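# Two robots place a shelf board on wall brackets

## Task

Take the shelf board off the cart and set it level so it rests on both wall brackets, pushed back until it touches the wall. Either robot or both may do it, and the cart may be moved. At the end nothing may still hold the board and the robots must have backed away. If any robot tips over or is left leaning, the task fails.

## Robot and tools

Robots. r1 and r2 are identical Hello Robot Stretch 4 units. Each has an omni-wheel base, a lift that slides up a mast, an arm that telescopes straight forward, a wrist with yaw, pitch and roll joints, and a two-finger gripper. Each is about 1.6 m tall, and its base edge lies no more than 0.23 m from the base origin. Each carries four cameras: <name>_head_camera, <name>_head_left_camera, <name>_head_right_camera and <name>_wrist_camera.

Frames. Each robot's base frame sits on the floor under the middle of its base, with x ahead, y to the left and z up. hand_pose is expressed in this frame. It is a fixed point between the open fingertips, and with all wrist joints at 0 its axes line up with the base frame. The printed value may be somewhat wrong. The odometry frame is where the base frame stood when the scene began. Each robot reports only in its own frames, so you can only tell where the two robots are relative to each other from images, lidar_m and wrist_depth_mm.

execute_actions. "actions" is a list holding one action, or none (then you just get state and images). The action is an object keyed "r1" and/or "r2", so each robot gets its own entry. Per robot:
- "base": exactly one relative move, counted from the base position in the latest state report. translate_m: metres straight ahead, forward positive, -2 to 2. strafe_m: metres sideways, left positive, -2 to 2. rotate_rad: radians turned in place, counter-clockwise from above positive, -3.2 to 3.2.
- "joints": absolute targets by name. lift_m 0 to 1.2 (tolerance ±0.004). arm_m extension 0 to 0.55 (±0.004). wrist_yaw_rad -1.134 to 4.276 (±0.02): 0 points ahead, positive turns left, 3.14 is stowed, and above 3.4 the arm may block it. wrist_pitch_rad -1.117 to 4.259 (±0.05): 0 level, 1.57 pointing down. wrist_roll_rad -1.117 to 4.259 (±0.02): 0 keeps the fingers at equal height, and positive turns clockwise as seen from behind the gripper. gripper_m -0.038 to 0.141 (±0.004): the fingertip gap in metres; values below 0 press the tips together.
- "pace": "slow", "default", "fast" or "max". Base speeds are 0.1/0.3/0.4/0.6 m/s and turning is 1/2/3/4 rad/s. Above lift_m 0.2 these are lowered, down to 0.3 m/s and 1 rad/s at full height.
- "contact_limits": {"arm_m": x}, where x runs from 0 (gentlest) to 0.75 (firmest) and defaults to 0.5. It sets how much force the arm may use before it stops.
- "end_of_arm": "enable_torque", sent on its own. It re-powers wrist or gripper motors that switched off, and they then hold where they are.
All motions in one action begin together. An action lasts at most 15 s. A joint target outside its range is clipped, and the result mentions this. Any other bad value or unknown key rejects the whole call. A robot, base or joint you leave out may keep pushing toward an earlier target without the status showing it. "cameras" picks which images come back: null, omitted or ["all"] gives every camera, and [] gives none. If a result reports a stop, the rest of the calls in that reply are skipped.

wait: {"seconds": 0 to 10}. Commands nothing new and returns the usual state and images.
zoom_image: {"camera": name, "region": [x0, y0, x1, y1]} in pixels of that camera's latest full image, origin at the top left, at most 504×504.
read_manual: returns licence text only and does not move anything.
finished_scene: {"scene": n} with the current scene's number. It cannot be undone, and the board must stay in place afterward.

Result lines. base_status and joint_status report how each motion ended. "done" for the base means the wheels turned the commanded amount, even if they slipped. "off_target" means the part settled short and may still be pushing. "contact_stop_at_<key>" means the part hit something; the lift, arm or wheels then go slack, so a slack lift can sag and a slack base can roll. "limit_stop_at_<name>" is a built-in stop. "limit_stop_at_tilt" means a lean above 6 degrees; the lift, arm and wheels then ignore commands until the lean is less. "limit_stop_at_own_body" is self-collision, and moving away from the body is still allowed. "torque_fault" means a wrist or gripper motor went limp; send enable_torque. on_its_own lists what was not commanded, and its "held at" is a target, not a measured position. lidar_m has 12 distances, one per 30° sector, starting straight ahead and going counter-clockwise (4th left, 7th behind, 10th right). "-" means nothing seen or closer than 0.25 m. It covers roughly 0.15 m up to robot height and can miss glass, thin legs and the area behind. wrist_depth_mm is a 7×7 grid from the top left, 100 to 2000 mm. base_odometry is taken from wheel turns only. If turned_by_wheels and turned_by_imu differ by more than about 0.1 rad, there was slipping or a collision. base_tilt gives forward/right lean in degrees, with a fixed bias of up to about 1.5. motor_effort is in percent of maximum, with the peak in brackets; for wheel_0/1/2, positive turns the base right. "pictures" names the images in order.

Gripping. Command a gap smaller than the object to squeeze it. Neither the reading nor "done" proves you have a grip; a firm grip shows as a change in gripper effort. If the fingertips are stuck on a surface, raise the lift.

Cameras. Each K is in pixels of image_wh. T_world_to_cam maps the carrying robot's base frame into the camera frame. Expect small errors, which grow for the wrist camera when the arm is extended.

Cautions. Robots pressing hard against each other fails the run, so stop before bases touch; once they touch, even millimetres more is too much. Two bases given the same command can drift apart by about 3 cm per metre, which can strain a board carried by both and tip a robot. Do not drive or turn with more than 1 kg held and arm_m above 0.2, especially at fast paces. Steady pushing with a high gripper or a high contact limit can tip a robot. A level gripper holding more than about 2 kg can cause a torque fault. Self-collision is likely with pitch below -0.2 combined with roll below -0.4 or above 4. To unfold at the start, send lift_m 0.4 and wrist_yaw_rad 0 together. Avoid drops, slams and hard shoves. Loose objects may be nudged now and then.

Each tool is called after ">>>" as name([rows], argument=value, ...), one row to a line, values as JSON.

## Session

>>> execute_actions(actions=[])

Scene clock: 0.00 s.
r1.base_odometry: x=+0.000 y=+0.000 heading=+0.000 (m, m, rad; r1's odometry frame)
r1.turned_by_wheels: +0.000 (rad since the last result)
r1.turned_by_imu: +0.000 (rad since the last result)
r1.base_tilt: forward=+0.7 right=+0.7 (deg)
r1.lidar_m: 0.94 0.87 0.90 1.22 2.81 6.58 4.04 3.85 1.84 1.30 1.21 1.25
r1.base_status: not commanded
r1.joint_positions: lift_m=+0.172 arm_m=+0.000 wrist_yaw_rad=+3.241 wrist_pitch_rad=-0.006 wrist_roll_rad=-0.018 gripper_m=+0.057
r1.joint_status: not commanded
r1.motor_effort: lift_m=+20 arm_m=-1 wrist_yaw_rad=-2 wrist_pitch_rad=-9 wrist_roll_rad=+0 gripper_m=+0 wheel_0=+0 wheel_1=+0 wheel_2=-1 (%)
r1.hand_pose: x=-0.1252 y=+0.0583 z=+0.3520 quat_wxyz=(-0.050, +0.003, -0.009, +0.999) (m; r1's base frame)
r1.wrist_depth_mm: - - 138 - - - - / - - 136 - - - - / - - 136 - - - - / - 117 138 - - - - / 186 - - - - - - / 198 1499 201 1397 199 1281 1229 / 194 946 946 139 946 820 866
r2.base_odometry: x=+0.000 y=+0.000 heading=+0.000 (m, m, rad; r2's odometry frame)
r2.turned_by_wheels: +0.000 (rad since the last result)
r2.turned_by_imu: +0.000 (rad since the last result)
r2.base_tilt: forward=-0.6 right=-0.1 (deg)
r2.lidar_m: 4.98 4.35 3.61 3.45 1.76 1.30 1.22 1.29 1.28 1.23 1.32 1.75
r2.base_status: not commanded
r2.joint_positions: lift_m=+0.128 arm_m=+0.003 wrist_yaw_rad=+3.208 wrist_pitch_rad=+0.015 wrist_roll_rad=-0.004 gripper_m=+0.057
r2.joint_status: not commanded
r2.motor_effort: lift_m=+19 arm_m=-1 wrist_yaw_rad=+1 wrist_pitch_rad=-7 wrist_roll_rad=-2 gripper_m=-5 wheel_0=+0 wheel_1=-1 wheel_2=+0 (%)
r2.hand_pose: x=-0.1199 y=+0.0681 z=+0.3021 quat_wxyz=(-0.033, -0.007, -0.002, +0.999) (m; r2's base frame)
r2.wrist_depth_mm: - 137 151 1366 1366 1336 1336 / - 109 136 1366 1336 1336 1336 / - 110 136 1336 1366 1336 1308 / - 133 173 1366 1336 1366 1336 / 196 1366 1397 1366 1366 1336 1336 / 216 1160 196 1160 201 1078 1042 / 214 741 820 111 759 723 750
pictures: r1_head_camera, r1_head_left_camera, r1_head_right_camera, r1_wrist_camera, r2_head_camera, r2_head_left_camera, r2_head_right_camera, r2_wrist_camera
camera_calibration (this result's frames):
r1_wrist_camera: T_world_to_cam=[[-0.121976, 0.992183, -0.0263626, -0.0506747], [-0.012989, -0.0281543, -0.999519, 0.410784], [-0.992448, -0.121575, 0.0163216, 0.0993799], [0, 0, 0, 1]] pos_world=[0.0977839, 0.073926, 0.407628]
r2_wrist_camera: T_world_to_cam=[[-0.0488609, 0.998344, -0.0303531, -0.0708814], [0.0263981, -0.029088, -0.999228, 0.36199], [-0.998457, -0.0496244, -0.0249332, 0.126878], [0, 0, 0, 1]] pos_world=[0.113663, 0.0875898, 0.362723]
Images, in order (width x height): r1_head_camera 420x560, r1_head_left_camera 420x672, r1_head_right_camera 420x672, r1_wrist_camera 616x392, r2_head_camera 420x560, r2_head_left_camera 420x672, r2_head_right_camera 420x672, r2_wrist_camera 616x392.

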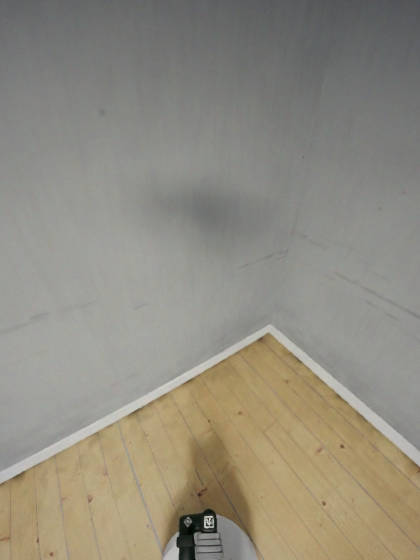

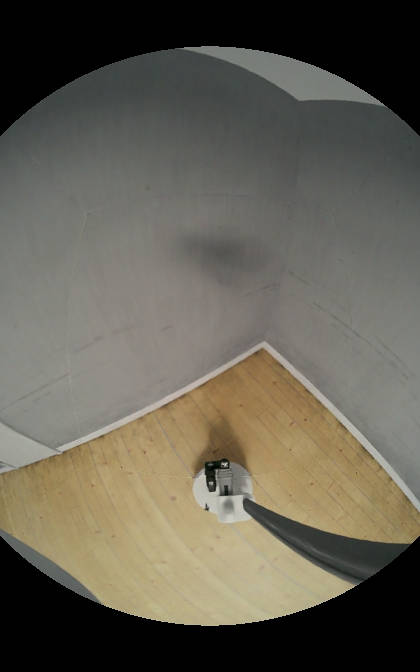

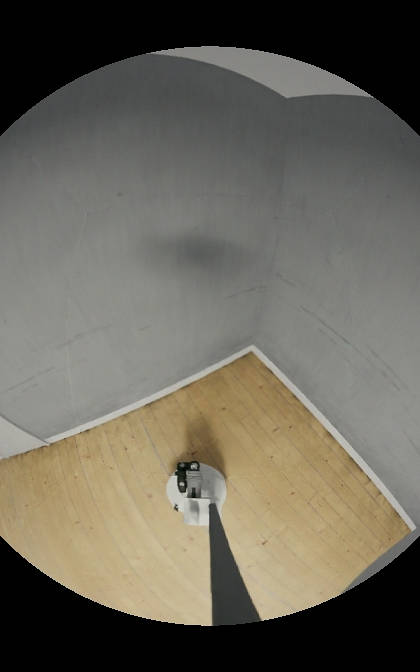

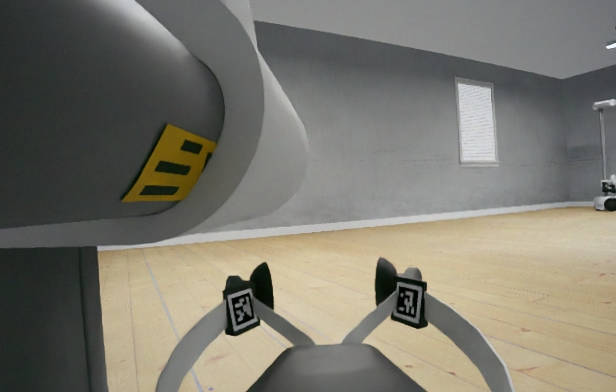

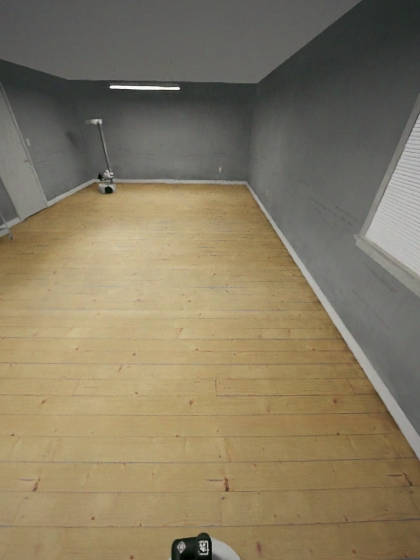

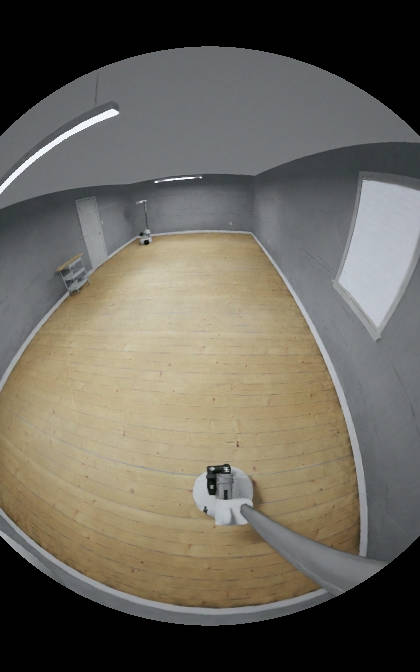

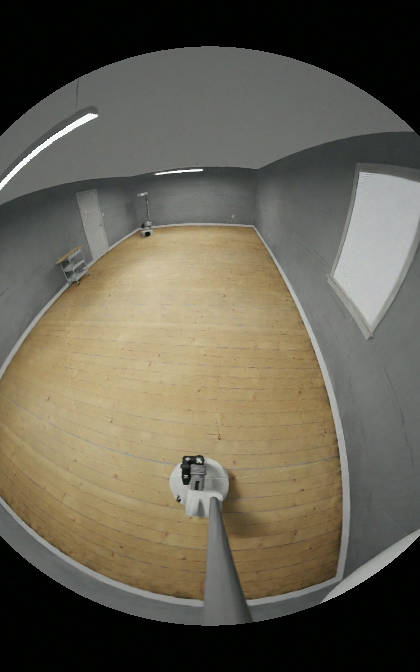

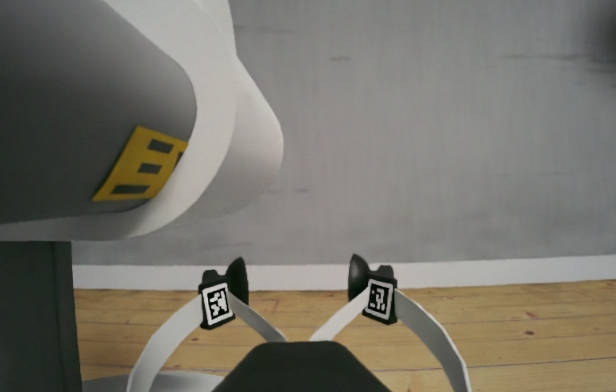

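>>> execute_actions([
  {"r1":{"base":{"rotate_rad":0.68},"pace":"fast"},"r2":{"base":{"rotate_rad":0.75},"pace":"fast"}},
], cameras=[])

>>> execute_actions([
  {"r1":{"base":{"strafe_m":2},"joints":{"lift_m":0.4,"wrist_yaw_rad":0,"gripper_m":0.1},"pace":"max"},"r2":{"base":{"translate_m":2},"joints":{"lift_m":0.4,"wrist_yaw_rad":0,"gripper_m":0.1},"pace":"max"}},
], cameras=["r1_head_camera","r2_head_camera","r1_head_left_camera"])

Scene clock: 8.77 s.
r1.base_odometry: x=+0.000 y=+0.000 heading=+0.679 (m, m, rad; r1's odometry frame)
r1.turned_by_wheels: +0.679 (rad since the last result)
r1.turned_by_imu: +0.670 (rad since the last result)
r1.base_tilt: forward=+0.8 right=+0.7 (deg)
r1.lidar_m: 0.86 0.96 1.45 6.61 4.94 3.90 3.49 1.55 1.24 1.22 1.15 0.90
r1.base_status: done
r1.joint_positions: lift_m=+0.172 arm_m=+0.000 wrist_yaw_rad=+3.241 wrist_pitch_rad=-0.006 wrist_roll_rad=-0.018 gripper_m=+0.057
r1.joint_status: not commanded
r1.motor_effort: lift_m=+20(20) arm_m=-1(1) wrist_yaw_rad=-1(1) wrist_pitch_rad=-8(7) wrist_roll_rad=-1(0) gripper_m=-3(3) wheel_0=-1(8) wheel_1=-4(10) wheel_2=-2(12) (%)
r1.hand_pose: x=-0.1252 y=+0.0583 z=+0.3520 quat_wxyz=(-0.050, +0.003, -0.009, +0.999) (m; r1's base frame)
r1.wrist_depth_mm: - - 138 - - - - / - - 136 - - - - / - - 136 - - - - / - 117 138 - - - - / 186 1808 - - - - - / 198 1499 202 1366 198 1281 1229 / 194 960 931 139 931 820 854
r2.base_odometry: x=+0.000 y=+0.000 heading=+0.750 (m, m, rad; r2's odometry frame)
r2.turned_by_wheels: +0.750 (rad since the last result)
r2.turned_by_imu: +0.769 (rad since the last result)
r2.base_tilt: forward=-0.6 right=-0.2 (deg)
r2.lidar_m: 4.10 3.49 2.64 1.45 1.23 1.23 1.42 1.24 1.24 1.44 2.44 6.58
r2.base_status: done
r2.joint_positions: lift_m=+0.128 arm_m=+0.003 wrist_yaw_rad=+3.208 wrist_pitch_rad=+0.015 wrist_roll_rad=-0.004 gripper_m=+0.057
r2.joint_status: not commanded
r2.motor_effort: lift_m=+19(19) arm_m=-1(1) wrist_yaw_rad=+0(1) wrist_pitch_rad=-7(8) wrist_roll_rad=-1(2) gripper_m=-3(3) wheel_0=+0(6) wheel_1=+0(6) wheel_2=+0(7) (%)
r2.hand_pose: x=-0.1199 y=+0.0681 z=+0.3021 quat_wxyz=(-0.033, -0.007, -0.002, +0.999) (m; r2's base frame)
r2.wrist_depth_mm: - 136 151 1808 1464 1229 1060 / - 109 136 1808 1464 1229 1042 / - 111 137 1756 1499 1229 1060 / - 133 173 1808 1464 1229 1078 / 196 1281 1537 1808 1464 1205 1060 / 216 1182 197 1160 200 1098 1042 / 214 741 831 111 759 723 750
pictures: none
No camera images: the call's "cameras" was empty. Leave "cameras" out to get every camera's image.

Scene clock: 13.67 s.
r1.base_odometry: x=-1.257 y=+1.556 heading=+0.679 (m, m, rad; r1's odometry frame)
r1.turned_by_wheels: +0.000 (rad since the last result)
r1.turned_by_imu: +0.005 (rad since the last result)
r1.base_tilt: forward=+0.6 right=+0.7 (deg)
r1.lidar_m: 1.07 1.08 1.17 2.52 2.90 3.68 3.61 3.90 3.24 3.05 1.44 1.12
r1.base_status: done
r1.joint_positions: lift_m=+0.400 arm_m=+0.000 wrist_yaw_rad=+0.000 wrist_pitch_rad=-0.006 wrist_roll_rad=-0.018 gripper_m=+0.100
r1.joint_status: all done
r1.motor_effort: lift_m=+21(26) arm_m=-1(1) wrist_yaw_rad=-2(7) wrist_pitch_rad=-8(8) wrist_roll_rad=+0(0) gripper_m=-2(1) wheel_0=+2(13) wheel_1=-1(14) wheel_2=+0(1) (%)
r1.hand_pose: x=+0.4590 y=-0.0874 z=+0.5798 quat_wxyz=(+1.000, -0.009, -0.003, +0.000) (m; r1's base frame)
r1.wrist_depth_mm: 1008 976 946 891 866 842 831 / 1008 976 960 891 866 842 820 / 1008 976 946 891 891 842 831 / 1025 976 960 904 878 854 831 / 1008 991 960 917 891 854 842 / 1008 976 203 917 866 842 831 / 1008 1008 960 140 878 854 831
r2.base_odometry: x=+1.463 y=+1.364 heading=+0.750 (m, m, rad; r2's odometry frame)
r2.turned_by_wheels: +0.000 (rad since the last result)
r2.turned_by_imu: +0.003 (rad since the last result)
r2.base_tilt: forward=-0.6 right=-0.1 (deg)
r2.lidar_m: 2.16 2.10 2.09 2.39 2.68 2.68 3.10 2.64 2.59 3.01 5.12 2.78
r2.base_status: done
r2.joint_positions: lift_m=+0.400 arm_m=+0.003 wrist_yaw_rad=+0.000 wrist_pitch_rad=+0.015 wrist_roll_rad=-0.004 gripper_m=+0.100
r2.joint_status: all done
r2.motor_effort: lift_m=+21(23) arm_m=-1(1) wrist_yaw_rad=-2(4) wrist_pitch_rad=-8(8) wrist_roll_rad=+0(0) gripper_m=-2(4) wheel_0=-2(7) wheel_1=-2(6) wheel_2=+0(16) (%)
r2.hand_pose: x=+0.4622 y=-0.0873 z=+0.5738 quat_wxyz=(+1.000, -0.002, +0.007, +0.000) (m; r2's base frame)
r2.wrist_depth_mm: 1708 1983 - - - - - / 1661 1983 - - - - - / 1756 1983 - - - - - / 1756 1921 - - - - - / 1708 1921 - - - - - / 1661 1808 204 1921 219 1863 1808 / 1397 1308 1464 111 1366 1255 1281
pictures: r1_head_camera, r1_head_left_camera, r2_head_camera
Images, in order (width x height): r1_head_camera 420x560, r1_head_left_camera 420x672, r2_head_camera 420x560.

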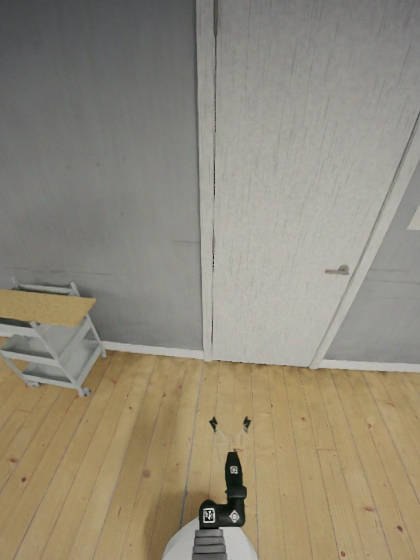

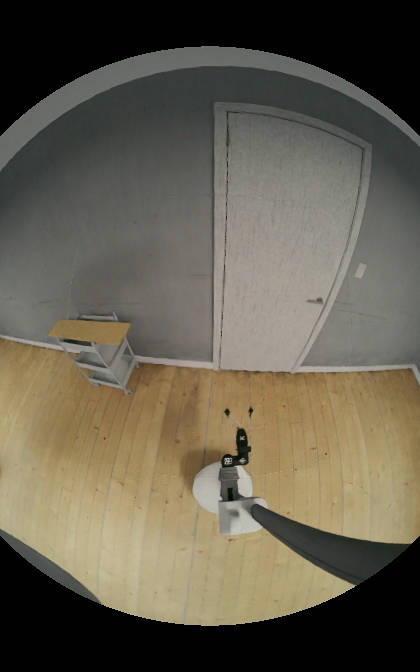

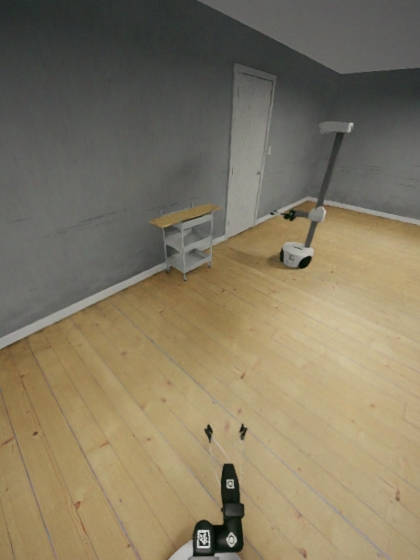

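>>> execute_actions([
  {"r1":{"base":{"rotate_rad":-0.125},"joints":{"lift_m":0.568,"wrist_roll_rad":1.57}},"r2":{"base":{"translate_m":1.5},"joints":{"lift_m":0.568,"wrist_roll_rad":1.57},"pace":"max"}},
], cameras=[])

>>> execute_actions([
  {"r1":{"base":{"strafe_m":0.85},"joints":{"arm_m":0.1},"pace":"fast"},"r2":{"base":{"rotate_rad":0.79},"pace":"fast"}},
])

Scene clock: 34.00 s.
r1.base_odometry: x=-1.257 y=+1.556 heading=+0.555 (m, m, rad; r1's odometry frame)
r1.turned_by_wheels: -0.125 (rad since the last result)
r1.turned_by_imu: -0.121 (rad since the last result)
r1.base_tilt: forward=+0.9 right=+0.7 (deg)
r1.lidar_m: 1.10 1.06 1.06 1.39 5.17 3.76 3.67 3.75 3.35 3.19 1.61 1.14
r1.base_status: done
r1.joint_positions: lift_m=+0.568 arm_m=+0.000 wrist_yaw_rad=+0.000 wrist_pitch_rad=-0.006 wrist_roll_rad=+1.570 gripper_m=+0.100
r1.joint_status: all done
r1.motor_effort: lift_m=+23(24) arm_m=-1(1) wrist_yaw_rad=-2(2) wrist_pitch_rad=-9(9) wrist_roll_rad=+0(4) gripper_m=-1(1) wheel_0=+0(5) wheel_1=+4(9) wheel_2=+2(9) (%)
r1.hand_pose: x=+0.4590 y=-0.0874 z=+0.7476 quat_wxyz=(+0.707, +0.707, -0.002, +0.002) (m; r1's base frame)
r1.wrist_depth_mm: 917 917 917 917 917 917 904 / 931 917 917 917 904 904 904 / 917 917 917 931 904 904 904 / 917 917 904 891 904 891 904 / 891 904 904 917 917 904 891 / 917 917 204 891 878 866 891 / 946 946 931 142 904 904 904
r2.base_odometry: x=+2.561 y=+2.386 heading=+0.750 (m, m, rad; r2's odometry frame)
r2.turned_by_wheels: +0.000 (rad since the last result)
r2.turned_by_imu: +0.003 (rad since the last result)
r2.base_tilt: forward=-0.5 right=-0.4 (deg)
r2.lidar_m: 0.76 0.71 1.05 1.21 2.08 3.79 - 3.68 3.67 4.22 1.54 1.53
r2.base_status: done
r2.joint_positions: lift_m=+0.568 arm_m=+0.003 wrist_yaw_rad=+0.000 wrist_pitch_rad=+0.015 wrist_roll_rad=+1.570 gripper_m=+0.100
r2.joint_status: all done
r2.motor_effort: lift_m=+21(27) arm_m=+0(1) wrist_yaw_rad=-1(1) wrist_pitch_rad=-8(7) wrist_roll_rad=-1(6) gripper_m=-3(3) wheel_0=+0(8) wheel_1=+0(7) wheel_2=+1(12) (%)
r2.hand_pose: x=+0.4622 y=-0.0874 z=+0.7418 quat_wxyz=(+0.707, +0.707, +0.005, -0.005) (m; r2's base frame)
r2.wrist_depth_mm: - - - - - 1397 1025 / - - - - - 1430 991 / 1661 1708 1661 1661 1661 1430 1008 / 1464 1464 1464 1464 1464 1366 946 / 1255 1281 1255 820 1229 991 842 / 1098 1098 216 676 220 798 854 / 1008 991 1008 111 991 585 854
pictures: none
No camera images: the call's "cameras" was empty. Leave "cameras" out to get every camera's image.

Scene clock: 37.27 s.
r1.base_odometry: x=-1.705 y=+2.278 heading=+0.555 (m, m, rad; r1's odometry frame)
r1.turned_by_wheels: +0.000 (rad since the last result)
r1.turned_by_imu: +0.002 (rad since the last result)
r1.base_tilt: forward=+0.6 right=+0.8 (deg)
r1.lidar_m: 0.67 0.71 0.75 0.67 4.88 3.79 3.69 3.76 4.18 4.03 1.58 1.16
r1.base_status: done
r1.joint_positions: lift_m=+0.568 arm_m=+0.099 wrist_yaw_rad=+0.000 wrist_pitch_rad=-0.006 wrist_roll_rad=+1.570 gripper_m=+0.100
r1.joint_status: all done
r1.motor_effort: lift_m=+23(23) arm_m=+5(5) wrist_yaw_rad=-2(0) wrist_pitch_rad=-8(7) wrist_roll_rad=-1(1) gripper_m=-2(0) wheel_0=+3(10) wheel_1=+1(9) wheel_2=+0(2) (%)
r1.hand_pose: x=+0.5585 y=-0.0874 z=+0.7476 quat_wxyz=(+0.707, +0.707, -0.002, +0.002) (m; r1's base frame)
r1.wrist_depth_mm: 854 842 842 842 831 831 820 / 842 831 842 831 820 820 820 / 842 831 831 820 820 820 831 / 842 842 809 831 831 820 809 / 831 831 831 820 809 820 809 / 831 820 204 809 809 691 809 / 842 820 831 142 809 676 549
r2.base_odometry: x=+2.561 y=+2.386 heading=+1.540 (m, m, rad; r2's odometry frame)
r2.turned_by_wheels: +0.790 (rad since the last result)
r2.turned_by_imu: +0.809 (rad since the last result)
r2.base_tilt: forward=-0.6 right=-0.2 (deg)
r2.lidar_m: 0.70 1.10 1.49 3.78 3.93 3.84 3.78 3.82 0.79 0.67 0.88 0.71
r2.base_status: done
r2.joint_positions: lift_m=+0.568 arm_m=+0.003 wrist_yaw_rad=+0.000 wrist_pitch_rad=+0.015 wrist_roll_rad=+1.570 gripper_m=+0.100
r2.joint_status: not commanded
r2.motor_effort: lift_m=+20(20) arm_m=-1(1) wrist_yaw_rad=-1(1) wrist_pitch_rad=-7(8) wrist_roll_rad=-1(0) gripper_m=-1(2) wheel_0=+0(8) wheel_1=-1(7) wheel_2=+0(7) (%)
r2.hand_pose: x=+0.4622 y=-0.0874 z=+0.7418 quat_wxyz=(+0.707, +0.707, +0.005, -0.005) (m; r2's base frame)
r2.wrist_depth_mm: 831 831 831 484 854 544 500 / 831 831 854 854 854 866 866 / 831 842 842 854 854 854 878 / 842 842 842 854 854 854 866 / 831 842 854 854 854 866 878 / 831 831 216 854 219 866 866 / 831 831 842 111 854 866 878
pictures: r1_head_camera, r1_head_left_camera, r1_head_right_camera, r1_wrist_camera, r2_head_camera, r2_head_left_camera, r2_head_right_camera, r2_wrist_camera
camera_calibration (this result's frames):
r1_wrist_camera: T_world_to_cam=[[0.028196, 0.0433378, -0.998663, 0.747818], [0.00972378, 0.999001, 0.043627, 0.108229], [0.999555, -0.0109409, 0.0277464, -0.357618], [0, 0, 0, 1]] pos_world=[0.335321, -0.144443, 0.752018]
r2_wrist_camera: T_world_to_cam=[[-0.0319812, 0.0339952, -0.99891, 0.752546], [-0.0090369, 0.999371, 0.0343002, 0.121059], [0.999448, 0.010124, -0.0316539, -0.201882], [0, 0, 0, 1]] pos_world=[0.226931, -0.144522, 0.741183]
Images, in order (width x height): r1_head_camera 420x560, r1_head_left_camera 420x672, r1_head_right_camera 420x672, r1_wrist_camera 616x392, r2_head_camera 420x560, r2_head_left_camera 420x672, r2_head_right_camera 420x672, r2_wrist_camera 616x392.

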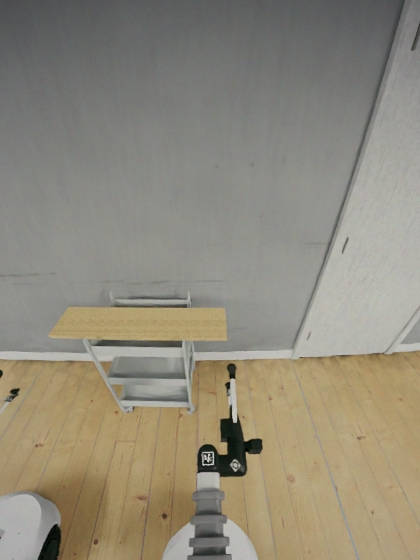

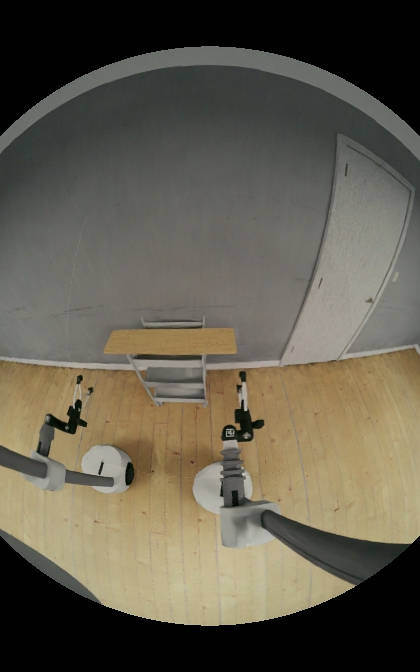

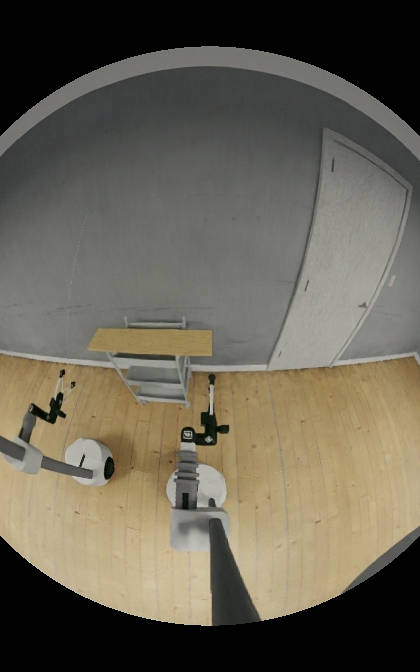

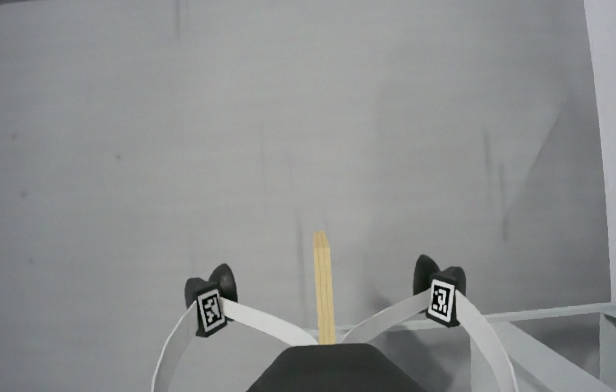

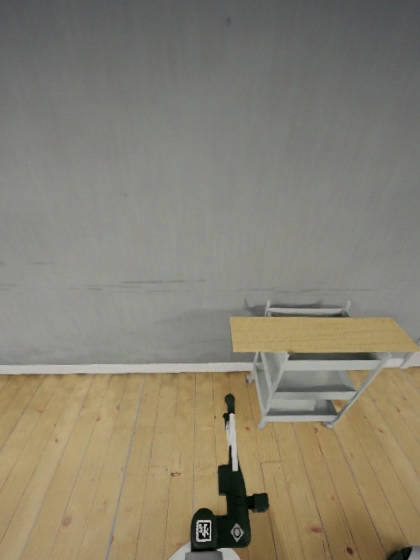

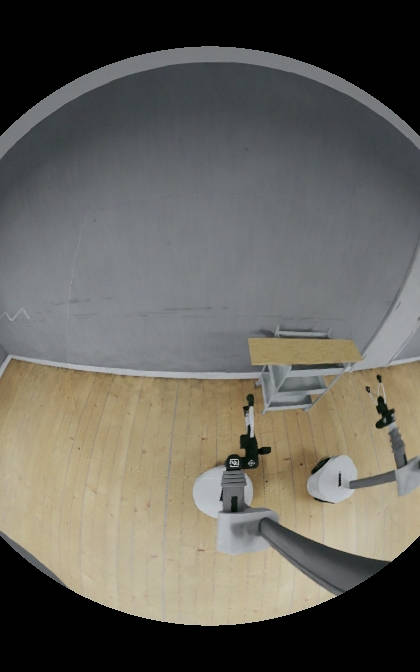

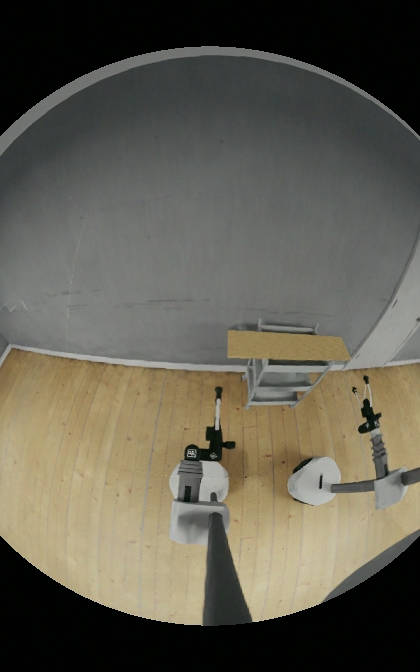

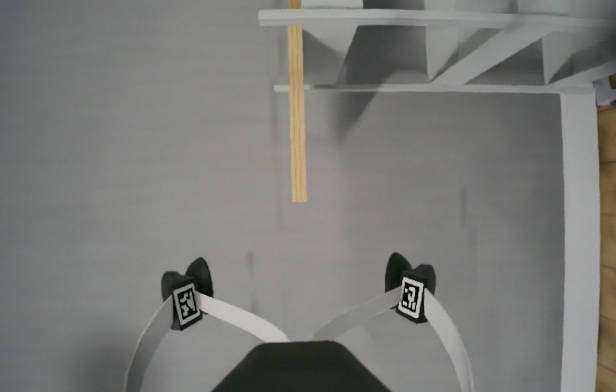

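>>> execute_actions([
  {"r1":{"base":{"strafe_m":0.055},"pace":"fast"},"r2":{"base":{"strafe_m":-0.105},"joints":{"arm_m":0.1},"pace":"fast"}},
], cameras=[])

>>> execute_actions([
  {"r1":{"base":{"translate_m":0.28},"joints":{"gripper_m":0.07},"pace":"fast"},"r2":{"base":{"translate_m":0.22},"joints":{"gripper_m":0.07},"pace":"fast"}},
], cameras=["r1_head_camera","r2_head_camera","r1_wrist_camera","r2_wrist_camera"])

Scene clock: 45.80 s.
r1.base_odometry: x=-1.734 y=+2.325 heading=+0.555 (m, m, rad; r1's odometry frame)
r1.turned_by_wheels: +0.000 (rad since the last result)
r1.turned_by_imu: +0.001 (rad since the last result)
r1.base_tilt: forward=+0.7 right=+0.7 (deg)
r1.lidar_m: 0.69 0.72 0.57 0.51 4.81 3.78 3.70 3.77 4.27 4.10 1.58 1.18
r1.base_status: done
r1.joint_positions: lift_m=+0.568 arm_m=+0.099 wrist_yaw_rad=+0.000 wrist_pitch_rad=-0.006 wrist_roll_rad=+1.570 gripper_m=+0.100
r1.joint_status: not commanded
r1.motor_effort: lift_m=+23(23) arm_m=+5(5) wrist_yaw_rad=-2(2) wrist_pitch_rad=-8(8) wrist_roll_rad=-2(1) gripper_m=-3(1) wheel_0=+2(7) wheel_1=+0(15) wheel_2=+0(1) (%)
r1.hand_pose: x=+0.5585 y=-0.0874 z=+0.7476 quat_wxyz=(+0.707, +0.707, -0.002, +0.002) (m; r1's base frame)
r1.wrist_depth_mm: 842 831 831 842 842 820 831 / 854 854 831 831 831 820 820 / 842 831 842 831 831 820 820 / 842 820 820 820 820 820 820 / 842 831 820 809 820 820 820 / 842 831 205 820 707 615 809 / 820 820 820 142 809 640 421
r2.base_odometry: x=+2.666 y=+2.383 heading=+1.539 (m, m, rad; r2's odometry frame)
r2.turned_by_wheels: +0.000 (rad since the last result)
r2.turned_by_imu: +0.000 (rad since the last result)
r2.base_tilt: forward=-0.6 right=-0.2 (deg)
r2.lidar_m: 0.68 1.09 1.49 3.88 4.02 3.84 3.79 3.83 0.54 0.52 0.70 0.68
r2.base_status: done
r2.joint_positions: lift_m=+0.568 arm_m=+0.099 wrist_yaw_rad=+0.000 wrist_pitch_rad=+0.015 wrist_roll_rad=+1.570 gripper_m=+0.100
r2.joint_status: all done
r2.motor_effort: lift_m=+20(20) arm_m=+5(6) wrist_yaw_rad=-1(1) wrist_pitch_rad=-8(7) wrist_roll_rad=+1(1) gripper_m=-1(1) wheel_0=-2(11) wheel_1=+0(12) wheel_2=-1(4) (%)
r2.hand_pose: x=+0.5585 y=-0.0874 z=+0.7418 quat_wxyz=(+0.707, +0.707, +0.005, -0.005) (m; r2's base frame)
r2.wrist_depth_mm: 741 741 750 330 759 647 469 / 741 741 750 375 750 615 459 / 741 741 750 759 759 759 778 / 741 741 750 750 759 768 778 / 741 741 750 750 768 768 778 / 741 750 216 750 219 768 778 / 741 741 750 111 768 768 778
pictures: none
No camera images: the call's "cameras" was empty. Leave "cameras" out to get every camera's image.

Scene clock: 47.77 s.
r1.base_odometry: x=-1.496 y=+2.472 heading=+0.556 (m, m, rad; r1's odometry frame)
r1.turned_by_wheels: +0.001 (rad since the last result)
r1.turned_by_imu: +0.002 (rad since the last result)
r1.base_tilt: forward=+0.7 right=+0.7 (deg)
r1.lidar_m: 0.40 0.43 0.62 0.52 0.61 4.05 4.01 4.07 4.27 3.34 1.19 0.88
r1.base_status: done
r1.joint_positions: lift_m=+0.568 arm_m=+0.099 wrist_yaw_rad=+0.000 wrist_pitch_rad=-0.005 wrist_roll_rad=+1.570 gripper_m=+0.070
r1.joint_status: all done
r1.motor_effort: lift_m=+23(23) arm_m=+5(5) wrist_yaw_rad=-1(0) wrist_pitch_rad=-9(10) wrist_roll_rad=-2(1) gripper_m=-2(3) wheel_0=+2(8) wheel_1=+4(7) wheel_2=+1(14) (%)
r1.hand_pose: x=+0.5585 y=-0.0875 z=+0.7474 quat_wxyz=(+0.707, +0.707, -0.002, +0.002) (m; r1's base frame)
r1.wrist_depth_mm: 549 544 549 549 539 544 539 / 549 549 544 539 539 539 539 / 544 544 539 544 539 535 535 / 549 544 539 535 535 535 535 / 544 544 539 142 535 535 530 / 535 539 202 141 213 535 530 / 544 535 539 142 433 430 477
r2.base_odometry: x=+2.673 y=+2.603 heading=+1.540 (m, m, rad; r2's odometry frame)
r2.turned_by_wheels: +0.000 (rad since the last result)
r2.turned_by_imu: +0.000 (rad since the last result)
r2.base_tilt: forward=-0.5 right=-0.2 (deg)
r2.lidar_m: 0.61 0.87 1.17 2.78 4.02 4.05 4.01 4.05 0.62 0.50 0.61 0.48
r2.base_status: done
r2.joint_positions: lift_m=+0.568 arm_m=+0.099 wrist_yaw_rad=+0.000 wrist_pitch_rad=+0.015 wrist_roll_rad=+1.570 gripper_m=+0.070
r2.joint_status: all done
r2.motor_effort: lift_m=+20(20) arm_m=+5(5) wrist_yaw_rad=+0(0) wrist_pitch_rad=-7(7) wrist_roll_rad=+1(1) gripper_m=-2(3) wheel_0=+0(7) wheel_1=+1(5) wheel_2=+0(9) (%)
r2.hand_pose: x=+0.5585 y=-0.0874 z=+0.7418 quat_wxyz=(+0.707, +0.707, +0.005, -0.005) (m; r2's base frame)
r2.wrist_depth_mm: 521 521 530 153 244 539 445 / 521 525 530 154 535 544 439 / 521 525 530 155 539 544 549 / 521 525 530 155 539 544 549 / 525 525 530 535 539 544 549 / 521 525 200 157 202 544 549 / 521 525 535 111 535 544 544
pictures: r1_head_camera, r1_wrist_camera, r2_head_camera, r2_wrist_camera
camera_calibration (this result's frames):
r1_wrist_camera: T_world_to_cam=[[0.0275759, 0.0433271, -0.99868, 0.747998], [0.0101313, 0.998997, 0.0436206, 0.108124], [0.999568, -0.0113208, 0.0271093, -0.357193], [0, 0, 0, 1]] pos_world=[0.335317, -0.144468, 0.751977]
r2_wrist_camera: T_world_to_cam=[[-0.0319398, 0.0340643, -0.998909, 0.75562], [-0.00894606, 0.999369, 0.034366, 0.121856], [0.99945, 0.0100339, -0.0316149, -0.298179], [0, 0, 0, 1]] pos_world=[0.32324, -0.144527, 0.741181]
Images, in order (width x height): r1_head_camera 420x560, r1_wrist_camera 616x392, r2_head_camera 420x560, r2_wrist_camera 616x392.

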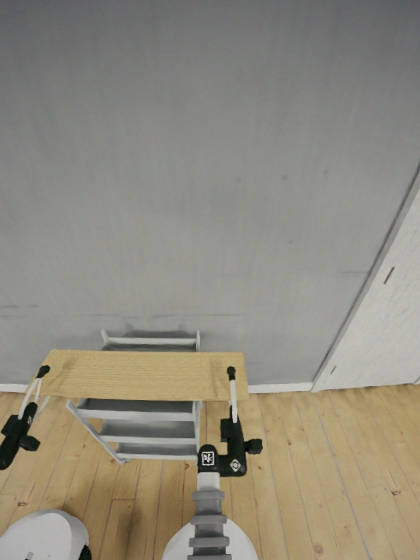

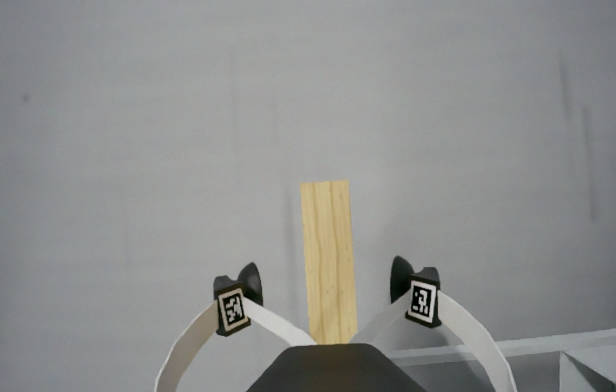

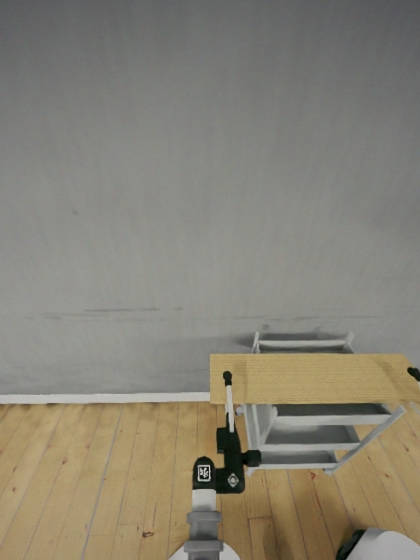

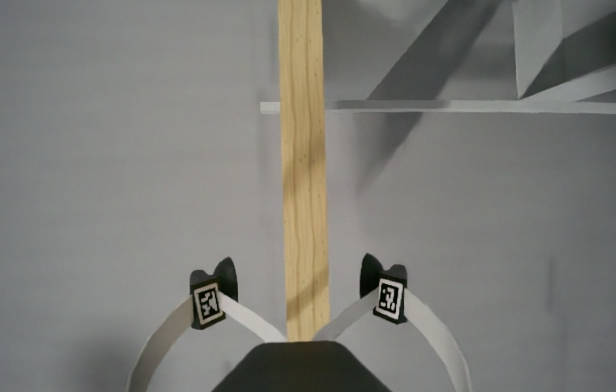

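>>> execute_actions([
  {"r1":{"joints":{"arm_m":0.105,"lift_m":0.566,"gripper_m":-0.015}},"r2":{"joints":{"arm_m":0.119,"lift_m":0.565,"gripper_m":-0.015}}},
], cameras=[])

>>> execute_actions([
  {"r1":{"joints":{"lift_m":0.72},"pace":"slow"},"r2":{"joints":{"lift_m":0.719},"pace":"slow"}},
], cameras=["r1_wrist_camera"])

>>> execute_actions([
  {"r1":{"base":{"strafe_m":1.3},"joints":{"lift_m":0.76}},"r2":{"base":{"strafe_m":1.289},"joints":{"lift_m":0.759}}},
], cameras=["r1_wrist_camera","r2_head_camera"])

Scene clock: 60.67 s.
r1.base_odometry: x=-1.496 y=+2.472 heading=+0.556 (m, m, rad; r1's odometry frame)
r1.turned_by_wheels: +0.000 (rad since the last result)
r1.turned_by_imu: +0.001 (rad since the last result)
r1.base_tilt: forward=+0.7 right=+0.8 (deg)
r1.lidar_m: 0.41 0.43 0.61 0.49 0.63 4.08 3.98 4.04 4.24 3.34 1.19 0.87
r1.base_status: not commanded
r1.joint_positions: lift_m=+0.566 arm_m=+0.104 wrist_yaw_rad=+0.000 wrist_pitch_rad=-0.005 wrist_roll_rad=+1.570 gripper_m=-0.014
r1.joint_status: all done
r1.motor_effort: lift_m=+17(21) arm_m=+5(5) wrist_yaw_rad=-2(2) wrist_pitch_rad=-10(10) wrist_roll_rad=+0(0) gripper_m=-17(15) wheel_0=+2(2) wheel_1=+4(4) wheel_2=+1(1) (%)
r1.hand_pose: x=+0.5636 y=-0.0873 z=+0.7459 quat_wxyz=(+0.707, +0.707, -0.002, +0.002) (m; r1's base frame)
r1.wrist_depth_mm: 544 544 539 539 535 535 535 / 544 544 539 539 530 535 530 / 544 539 539 539 539 535 530 / 544 539 535 525 525 530 530 / 539 539 535 132 530 525 525 / 535 535 539 132 184 530 525 / 535 530 525 132 427 418 421
r2.base_odometry: x=+2.673 y=+2.603 heading=+1.540 (m, m, rad; r2's odometry frame)
r2.turned_by_wheels: +0.000 (rad since the last result)
r2.turned_by_imu: +0.001 (rad since the last result)
r2.base_tilt: forward=-0.7 right=-0.4 (deg)
r2.lidar_m: 0.63 0.87 1.19 2.77 4.04 4.05 4.02 4.04 0.61 0.51 0.60 0.49
r2.base_status: not commanded
r2.joint_positions: lift_m=+0.565 arm_m=+0.118 wrist_yaw_rad=+0.000 wrist_pitch_rad=+0.016 wrist_roll_rad=+1.570 gripper_m=-0.014
r2.joint_status: all done
r2.motor_effort: lift_m=+16(20) arm_m=+5(6) wrist_yaw_rad=-1(1) wrist_pitch_rad=-9(9) wrist_roll_rad=+0(2) gripper_m=-20(20) wheel_0=+1(0) wheel_1=+1(0) wheel_2=+0(0) (%)
r2.hand_pose: x=+0.5775 y=-0.0874 z=+0.7390 quat_wxyz=(+0.707, +0.707, +0.006, -0.005) (m; r2's base frame)
r2.wrist_depth_mm: 500 508 508 131 246 521 424 / 504 504 508 131 517 521 424 / 500 504 512 131 517 525 530 / 504 508 512 132 521 525 530 / 504 512 512 132 521 521 525 / 500 508 187 133 187 525 525 / 500 504 517 111 525 525 530
pictures: none
No camera images: the call's "cameras" was empty. Leave "cameras" out to get every camera's image.

Scene clock: 62.73 s.
r1.base_odometry: x=-1.496 y=+2.472 heading=+0.556 (m, m, rad; r1's odometry frame)
r1.turned_by_wheels: +0.000 (rad since the last result)
r1.turned_by_imu: +0.001 (rad since the last result)
r1.base_tilt: forward=+0.8 right=+0.7 (deg)
r1.lidar_m: 0.40 0.43 0.60 0.52 0.63 4.08 4.02 4.04 4.28 3.33 1.20 0.89
r1.base_status: not commanded
r1.joint_positions: lift_m=+0.719 arm_m=+0.104 wrist_yaw_rad=+0.000 wrist_pitch_rad=+0.004 wrist_roll_rad=+1.570 gripper_m=-0.015
r1.joint_status: all done
r1.on_its_own: wrist_pitch_rad is at rest, and its effort (-36) is outside its rest range (-23 to +23)
r1.motor_effort: lift_m=+26(27) arm_m=+5(5) wrist_yaw_rad=-2(2) wrist_pitch_rad=-36(37) wrist_roll_rad=-2(2) gripper_m=-16(18) wheel_0=+2(2) wheel_1=+4(4) wheel_2=+1(1) (%)
r1.hand_pose: x=+0.5636 y=-0.0874 z=+0.8965 quat_wxyz=(+0.707, +0.707, +0.001, -0.001) (m; r1's base frame)
r1.wrist_depth_mm: 539 539 539 539 539 539 544 / 535 535 539 544 544 539 539 / 535 535 535 535 535 539 539 / 539 539 539 530 530 539 539 / 535 535 535 133 535 530 535 / 530 535 525 133 182 530 535 / 530 525 530 132 525 399 477
r2.base_odometry: x=+2.673 y=+2.603 heading=+1.540 (m, m, rad; r2's odometry frame)
r2.turned_by_wheels: +0.000 (rad since the last result)
r2.turned_by_imu: +0.000 (rad since the last result)
r2.base_tilt: forward=-0.6 right=-0.3 (deg)
r2.lidar_m: 0.84 0.87 1.18 2.80 4.04 4.07 4.01 4.04 0.63 0.50 0.60 0.48
r2.base_status: not commanded
r2.joint_positions: lift_m=+0.718 arm_m=+0.118 wrist_yaw_rad=+0.000 wrist_pitch_rad=+0.024 wrist_roll_rad=+1.570 gripper_m=-0.014
r2.joint_status: all done
r2.on_its_own: wrist_pitch_rad is at rest, and its effort (-34) is outside its rest range (-23 to +23)
r2.motor_effort: lift_m=+25(28) arm_m=+5(5) wrist_yaw_rad=-1(1) wrist_pitch_rad=-34(36) wrist_roll_rad=-1(0) gripper_m=-21(21) wheel_0=+0(1) wheel_1=+0(1) wheel_2=+0(0) (%)
r2.hand_pose: x=+0.5775 y=-0.0874 z=+0.8898 quat_wxyz=(+0.707, +0.707, +0.009, -0.008) (m; r2's base frame)
r2.wrist_depth_mm: 496 504 508 130 521 413 241 / 496 504 508 131 517 410 530 / 500 504 508 132 521 525 535 / 500 504 508 132 525 525 530 / 496 504 512 132 521 530 535 / 496 504 187 133 187 530 535 / 496 504 508 111 525 530 535
pictures: r1_wrist_camera
camera_calibration (this result's frames):
r1_wrist_camera: T_world_to_cam=[[0.0186133, 0.0432481, -0.998891, 0.901999], [0.0100539, 0.999005, 0.0434404, 0.101639], [0.999776, -0.0108513, 0.01816, -0.358352], [0, 0, 0, 1]] pos_world=[0.34046, -0.144436, 0.903091]
Images, in order (width x height): r1_wrist_camera 616x392.

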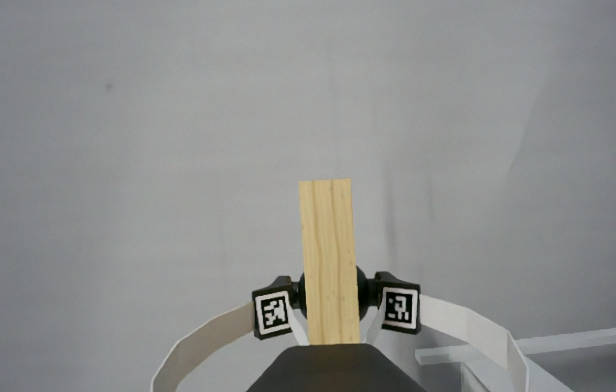

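Scene clock: 68.40 s.
r1.base_odometry: x=-2.182 y=+3.576 heading=+0.556 (m, m, rad; r1's odometry frame)
r1.turned_by_wheels: +0.000 (rad since the last result)
r1.turned_by_imu: +0.006 (rad since the last result)
r1.base_tilt: forward=+0.8 right=+0.7 (deg)
r1.lidar_m: 0.46 0.46 0.58 0.50 3.49 4.07 4.02 4.05 5.53 3.28 0.91 0.88
r1.base_status: done
r1.joint_positions: lift_m=+0.760 arm_m=+0.104 wrist_yaw_rad=-0.002 wrist_pitch_rad=+0.004 wrist_roll_rad=+1.570 gripper_m=-0.014
r1.joint_status: all done
r1.on_its_own: wrist_pitch_rad is at rest, and its effort (-35) is outside its rest range (-23 to +23)
r1.motor_effort: lift_m=+26(28) arm_m=+5(5) wrist_yaw_rad=+3(13) wrist_pitch_rad=-35(35) wrist_roll_rad=-2(1) gripper_m=-17(17) wheel_0=-3(15) wheel_1=+2(13) wheel_2=+0(2) (%)
r1.hand_pose: x=+0.5634 y=-0.0879 z=+0.9367 quat_wxyz=(+0.707, +0.707, +0.001, -0.002) (m; r1's base frame)
r1.wrist_depth_mm: 549 544 539 544 544 544 539 / 539 544 544 539 539 539 544 / 539 539 544 539 539 539 535 / 544 539 539 539 544 535 539 / 535 535 535 131 544 535 539 / 535 535 535 132 182 539 535 / 530 535 530 132 530 530 530
r2.base_odometry: x=+1.384 y=+2.643 heading=+1.539 (m, m, rad; r2's odometry frame)
r2.turned_by_wheels: +0.000 (rad since the last result)
r2.turned_by_imu: +0.003 (rad since the last result)
r2.base_tilt: forward=-0.6 right=-0.2 (deg)
r2.lidar_m: 0.63 0.84 1.06 2.59 2.68 3.66 4.03 4.07 0.62 0.50 0.66 0.49
r2.base_status: done
r2.joint_positions: lift_m=+0.759 arm_m=+0.118 wrist_yaw_rad=+0.001 wrist_pitch_rad=+0.024 wrist_roll_rad=+1.570 gripper_m=-0.014
r2.joint_status: all done
r2.on_its_own: wrist_pitch_rad is at rest, and its effort (-33) is outside its rest range (-23 to +23)
r2.motor_effort: lift_m=+24(28) arm_m=+5(5) wrist_yaw_rad=-3(14) wrist_pitch_rad=-33(34) wrist_roll_rad=-2(0) gripper_m=-19(23) wheel_0=+2(7) wheel_1=-2(6) wheel_2=-1(2) (%)
r2.hand_pose: x=+0.5775 y=-0.0872 z=+0.9299 quat_wxyz=(+0.707, +0.707, +0.009, -0.008) (m; r2's base frame)
r2.wrist_depth_mm: 480 484 492 126 500 508 512 / 480 488 492 128 504 512 517 / 480 488 492 129 504 508 512 / 480 484 492 130 504 512 517 / 484 488 492 131 508 512 512 / 484 492 188 133 187 517 517 / 480 484 492 111 508 512 517
pictures: r1_wrist_camera, r2_head_camera
camera_calibration (this result's frames):
r1_wrist_camera: T_world_to_cam=[[0.0190168, 0.0432082, -0.998885, 0.941911], [0.0118978, 0.998985, 0.0434391, 0.0993925], [0.999748, -0.0127106, 0.0184834, -0.359379], [0, 0, 0, 1]] pos_world=[0.340193, -0.144558, 0.943186]
Images, in order (width x height): r1_wrist_camera 616x392, r2_head_camera 420x560.

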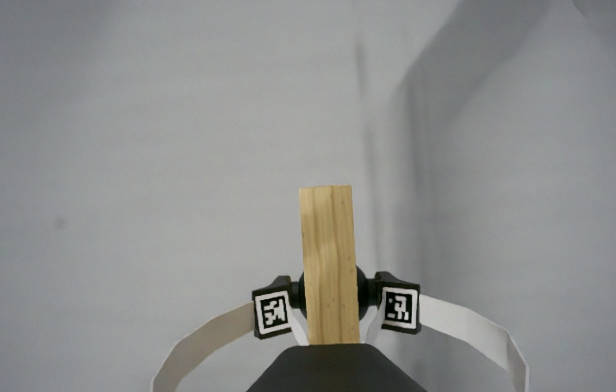

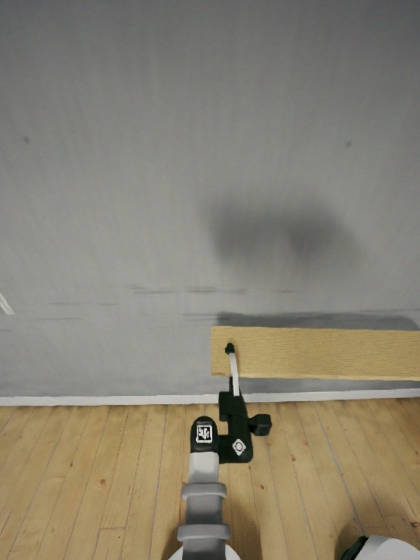

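>>> execute_actions(actions=[], cameras=["r2_head_left_camera"])

>>> zoom_image(camera="r2_head_left_camera", region=[0, 260, 140, 380])

Scene clock: 74.00 s.
r1.base_odometry: x=-2.182 y=+3.576 heading=+0.556 (m, m, rad; r1's odometry frame)
r1.turned_by_wheels: +0.000 (rad since the last result)
r1.turned_by_imu: +0.001 (rad since the last result)
r1.base_tilt: forward=+0.6 right=+0.7 (deg)
r1.lidar_m: 0.43 0.49 0.57 0.51 3.48 4.05 4.01 4.07 5.52 3.32 0.91 0.89
r1.base_status: done
r1.joint_positions: lift_m=+0.760 arm_m=+0.104 wrist_yaw_rad=-0.002 wrist_pitch_rad=+0.004 wrist_roll_rad=+1.570 gripper_m=-0.014
r1.joint_status: all done
r1.on_its_own: wrist_pitch_rad is at rest, and its effort (-35) is outside its rest range (-23 to +23)
r1.motor_effort: lift_m=+25(28) arm_m=+5(5) wrist_yaw_rad=+4(13) wrist_pitch_rad=-35(35) wrist_roll_rad=+0(1) gripper_m=-15(17) wheel_0=-3(15) wheel_1=+2(13) wheel_2=+0(2) (%)
r1.hand_pose: x=+0.5634 y=-0.0879 z=+0.9367 quat_wxyz=(+0.707, +0.707, +0.001, -0.002) (m; r1's base frame)
r1.wrist_depth_mm: 539 539 544 544 544 544 544 / 544 544 544 544 544 539 539 / 539 539 539 539 539 539 544 / 535 539 544 539 539 539 539 / 535 539 535 132 539 535 544 / 530 535 535 132 185 535 535 / 530 535 530 132 530 530 535
r2.base_odometry: x=+1.384 y=+2.643 heading=+1.539 (m, m, rad; r2's odometry frame)
r2.turned_by_wheels: +0.000 (rad since the last result)
r2.turned_by_imu: +0.000 (rad since the last result)
r2.base_tilt: forward=-0.5 right=-0.1 (deg)
r2.lidar_m: 0.62 0.86 1.07 2.59 2.69 3.66 4.03 4.05 0.60 0.50 0.64 0.49
r2.base_status: done
r2.joint_positions: lift_m=+0.759 arm_m=+0.118 wrist_yaw_rad=+0.001 wrist_pitch_rad=+0.024 wrist_roll_rad=+1.570 gripper_m=-0.014
r2.joint_status: all done
r2.on_its_own: wrist_pitch_rad is at rest, and its effort (-34) is outside its rest range (-23 to +23)
r2.motor_effort: lift_m=+24(28) arm_m=+5(5) wrist_yaw_rad=-3(14) wrist_pitch_rad=-34(34) wrist_roll_rad=-1(0) gripper_m=-20(23) wheel_0=+2(7) wheel_1=-2(6) wheel_2=-1(2) (%)
r2.hand_pose: x=+0.5775 y=-0.0872 z=+0.9299 quat_wxyz=(+0.707, +0.707, +0.009, -0.008) (m; r2's base frame)
r2.wrist_depth_mm: 480 488 488 126 500 508 517 / 484 484 492 128 504 508 512 / 484 484 492 129 504 508 517 / 480 488 488 130 504 508 521 / 484 484 492 131 504 508 512 / 484 488 188 132 187 512 521 / 480 484 496 111 508 512 517
pictures: r2_head_left_camera
Images, in order (width x height): r2_head_left_camera 420x672.

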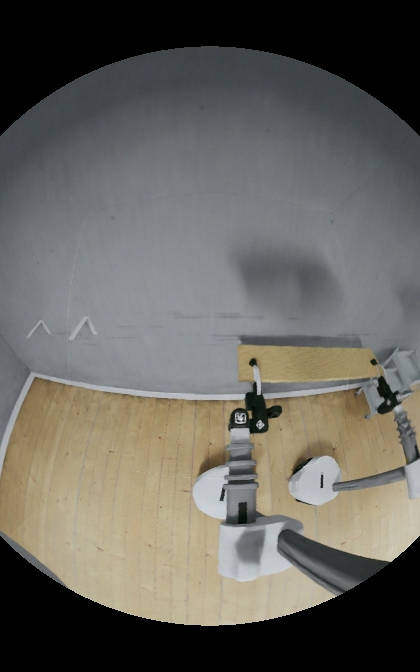

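Region (0, 260, 140, 380) of r2_head_left_camera's 420x672 image, scaled by 3.600, with more detail than that image has; it fills the top 432 rows of this view, and the rest is white.

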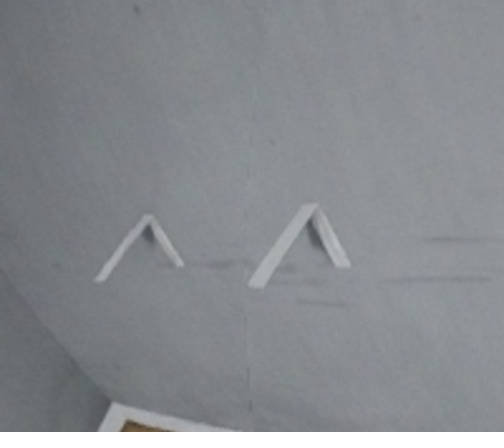

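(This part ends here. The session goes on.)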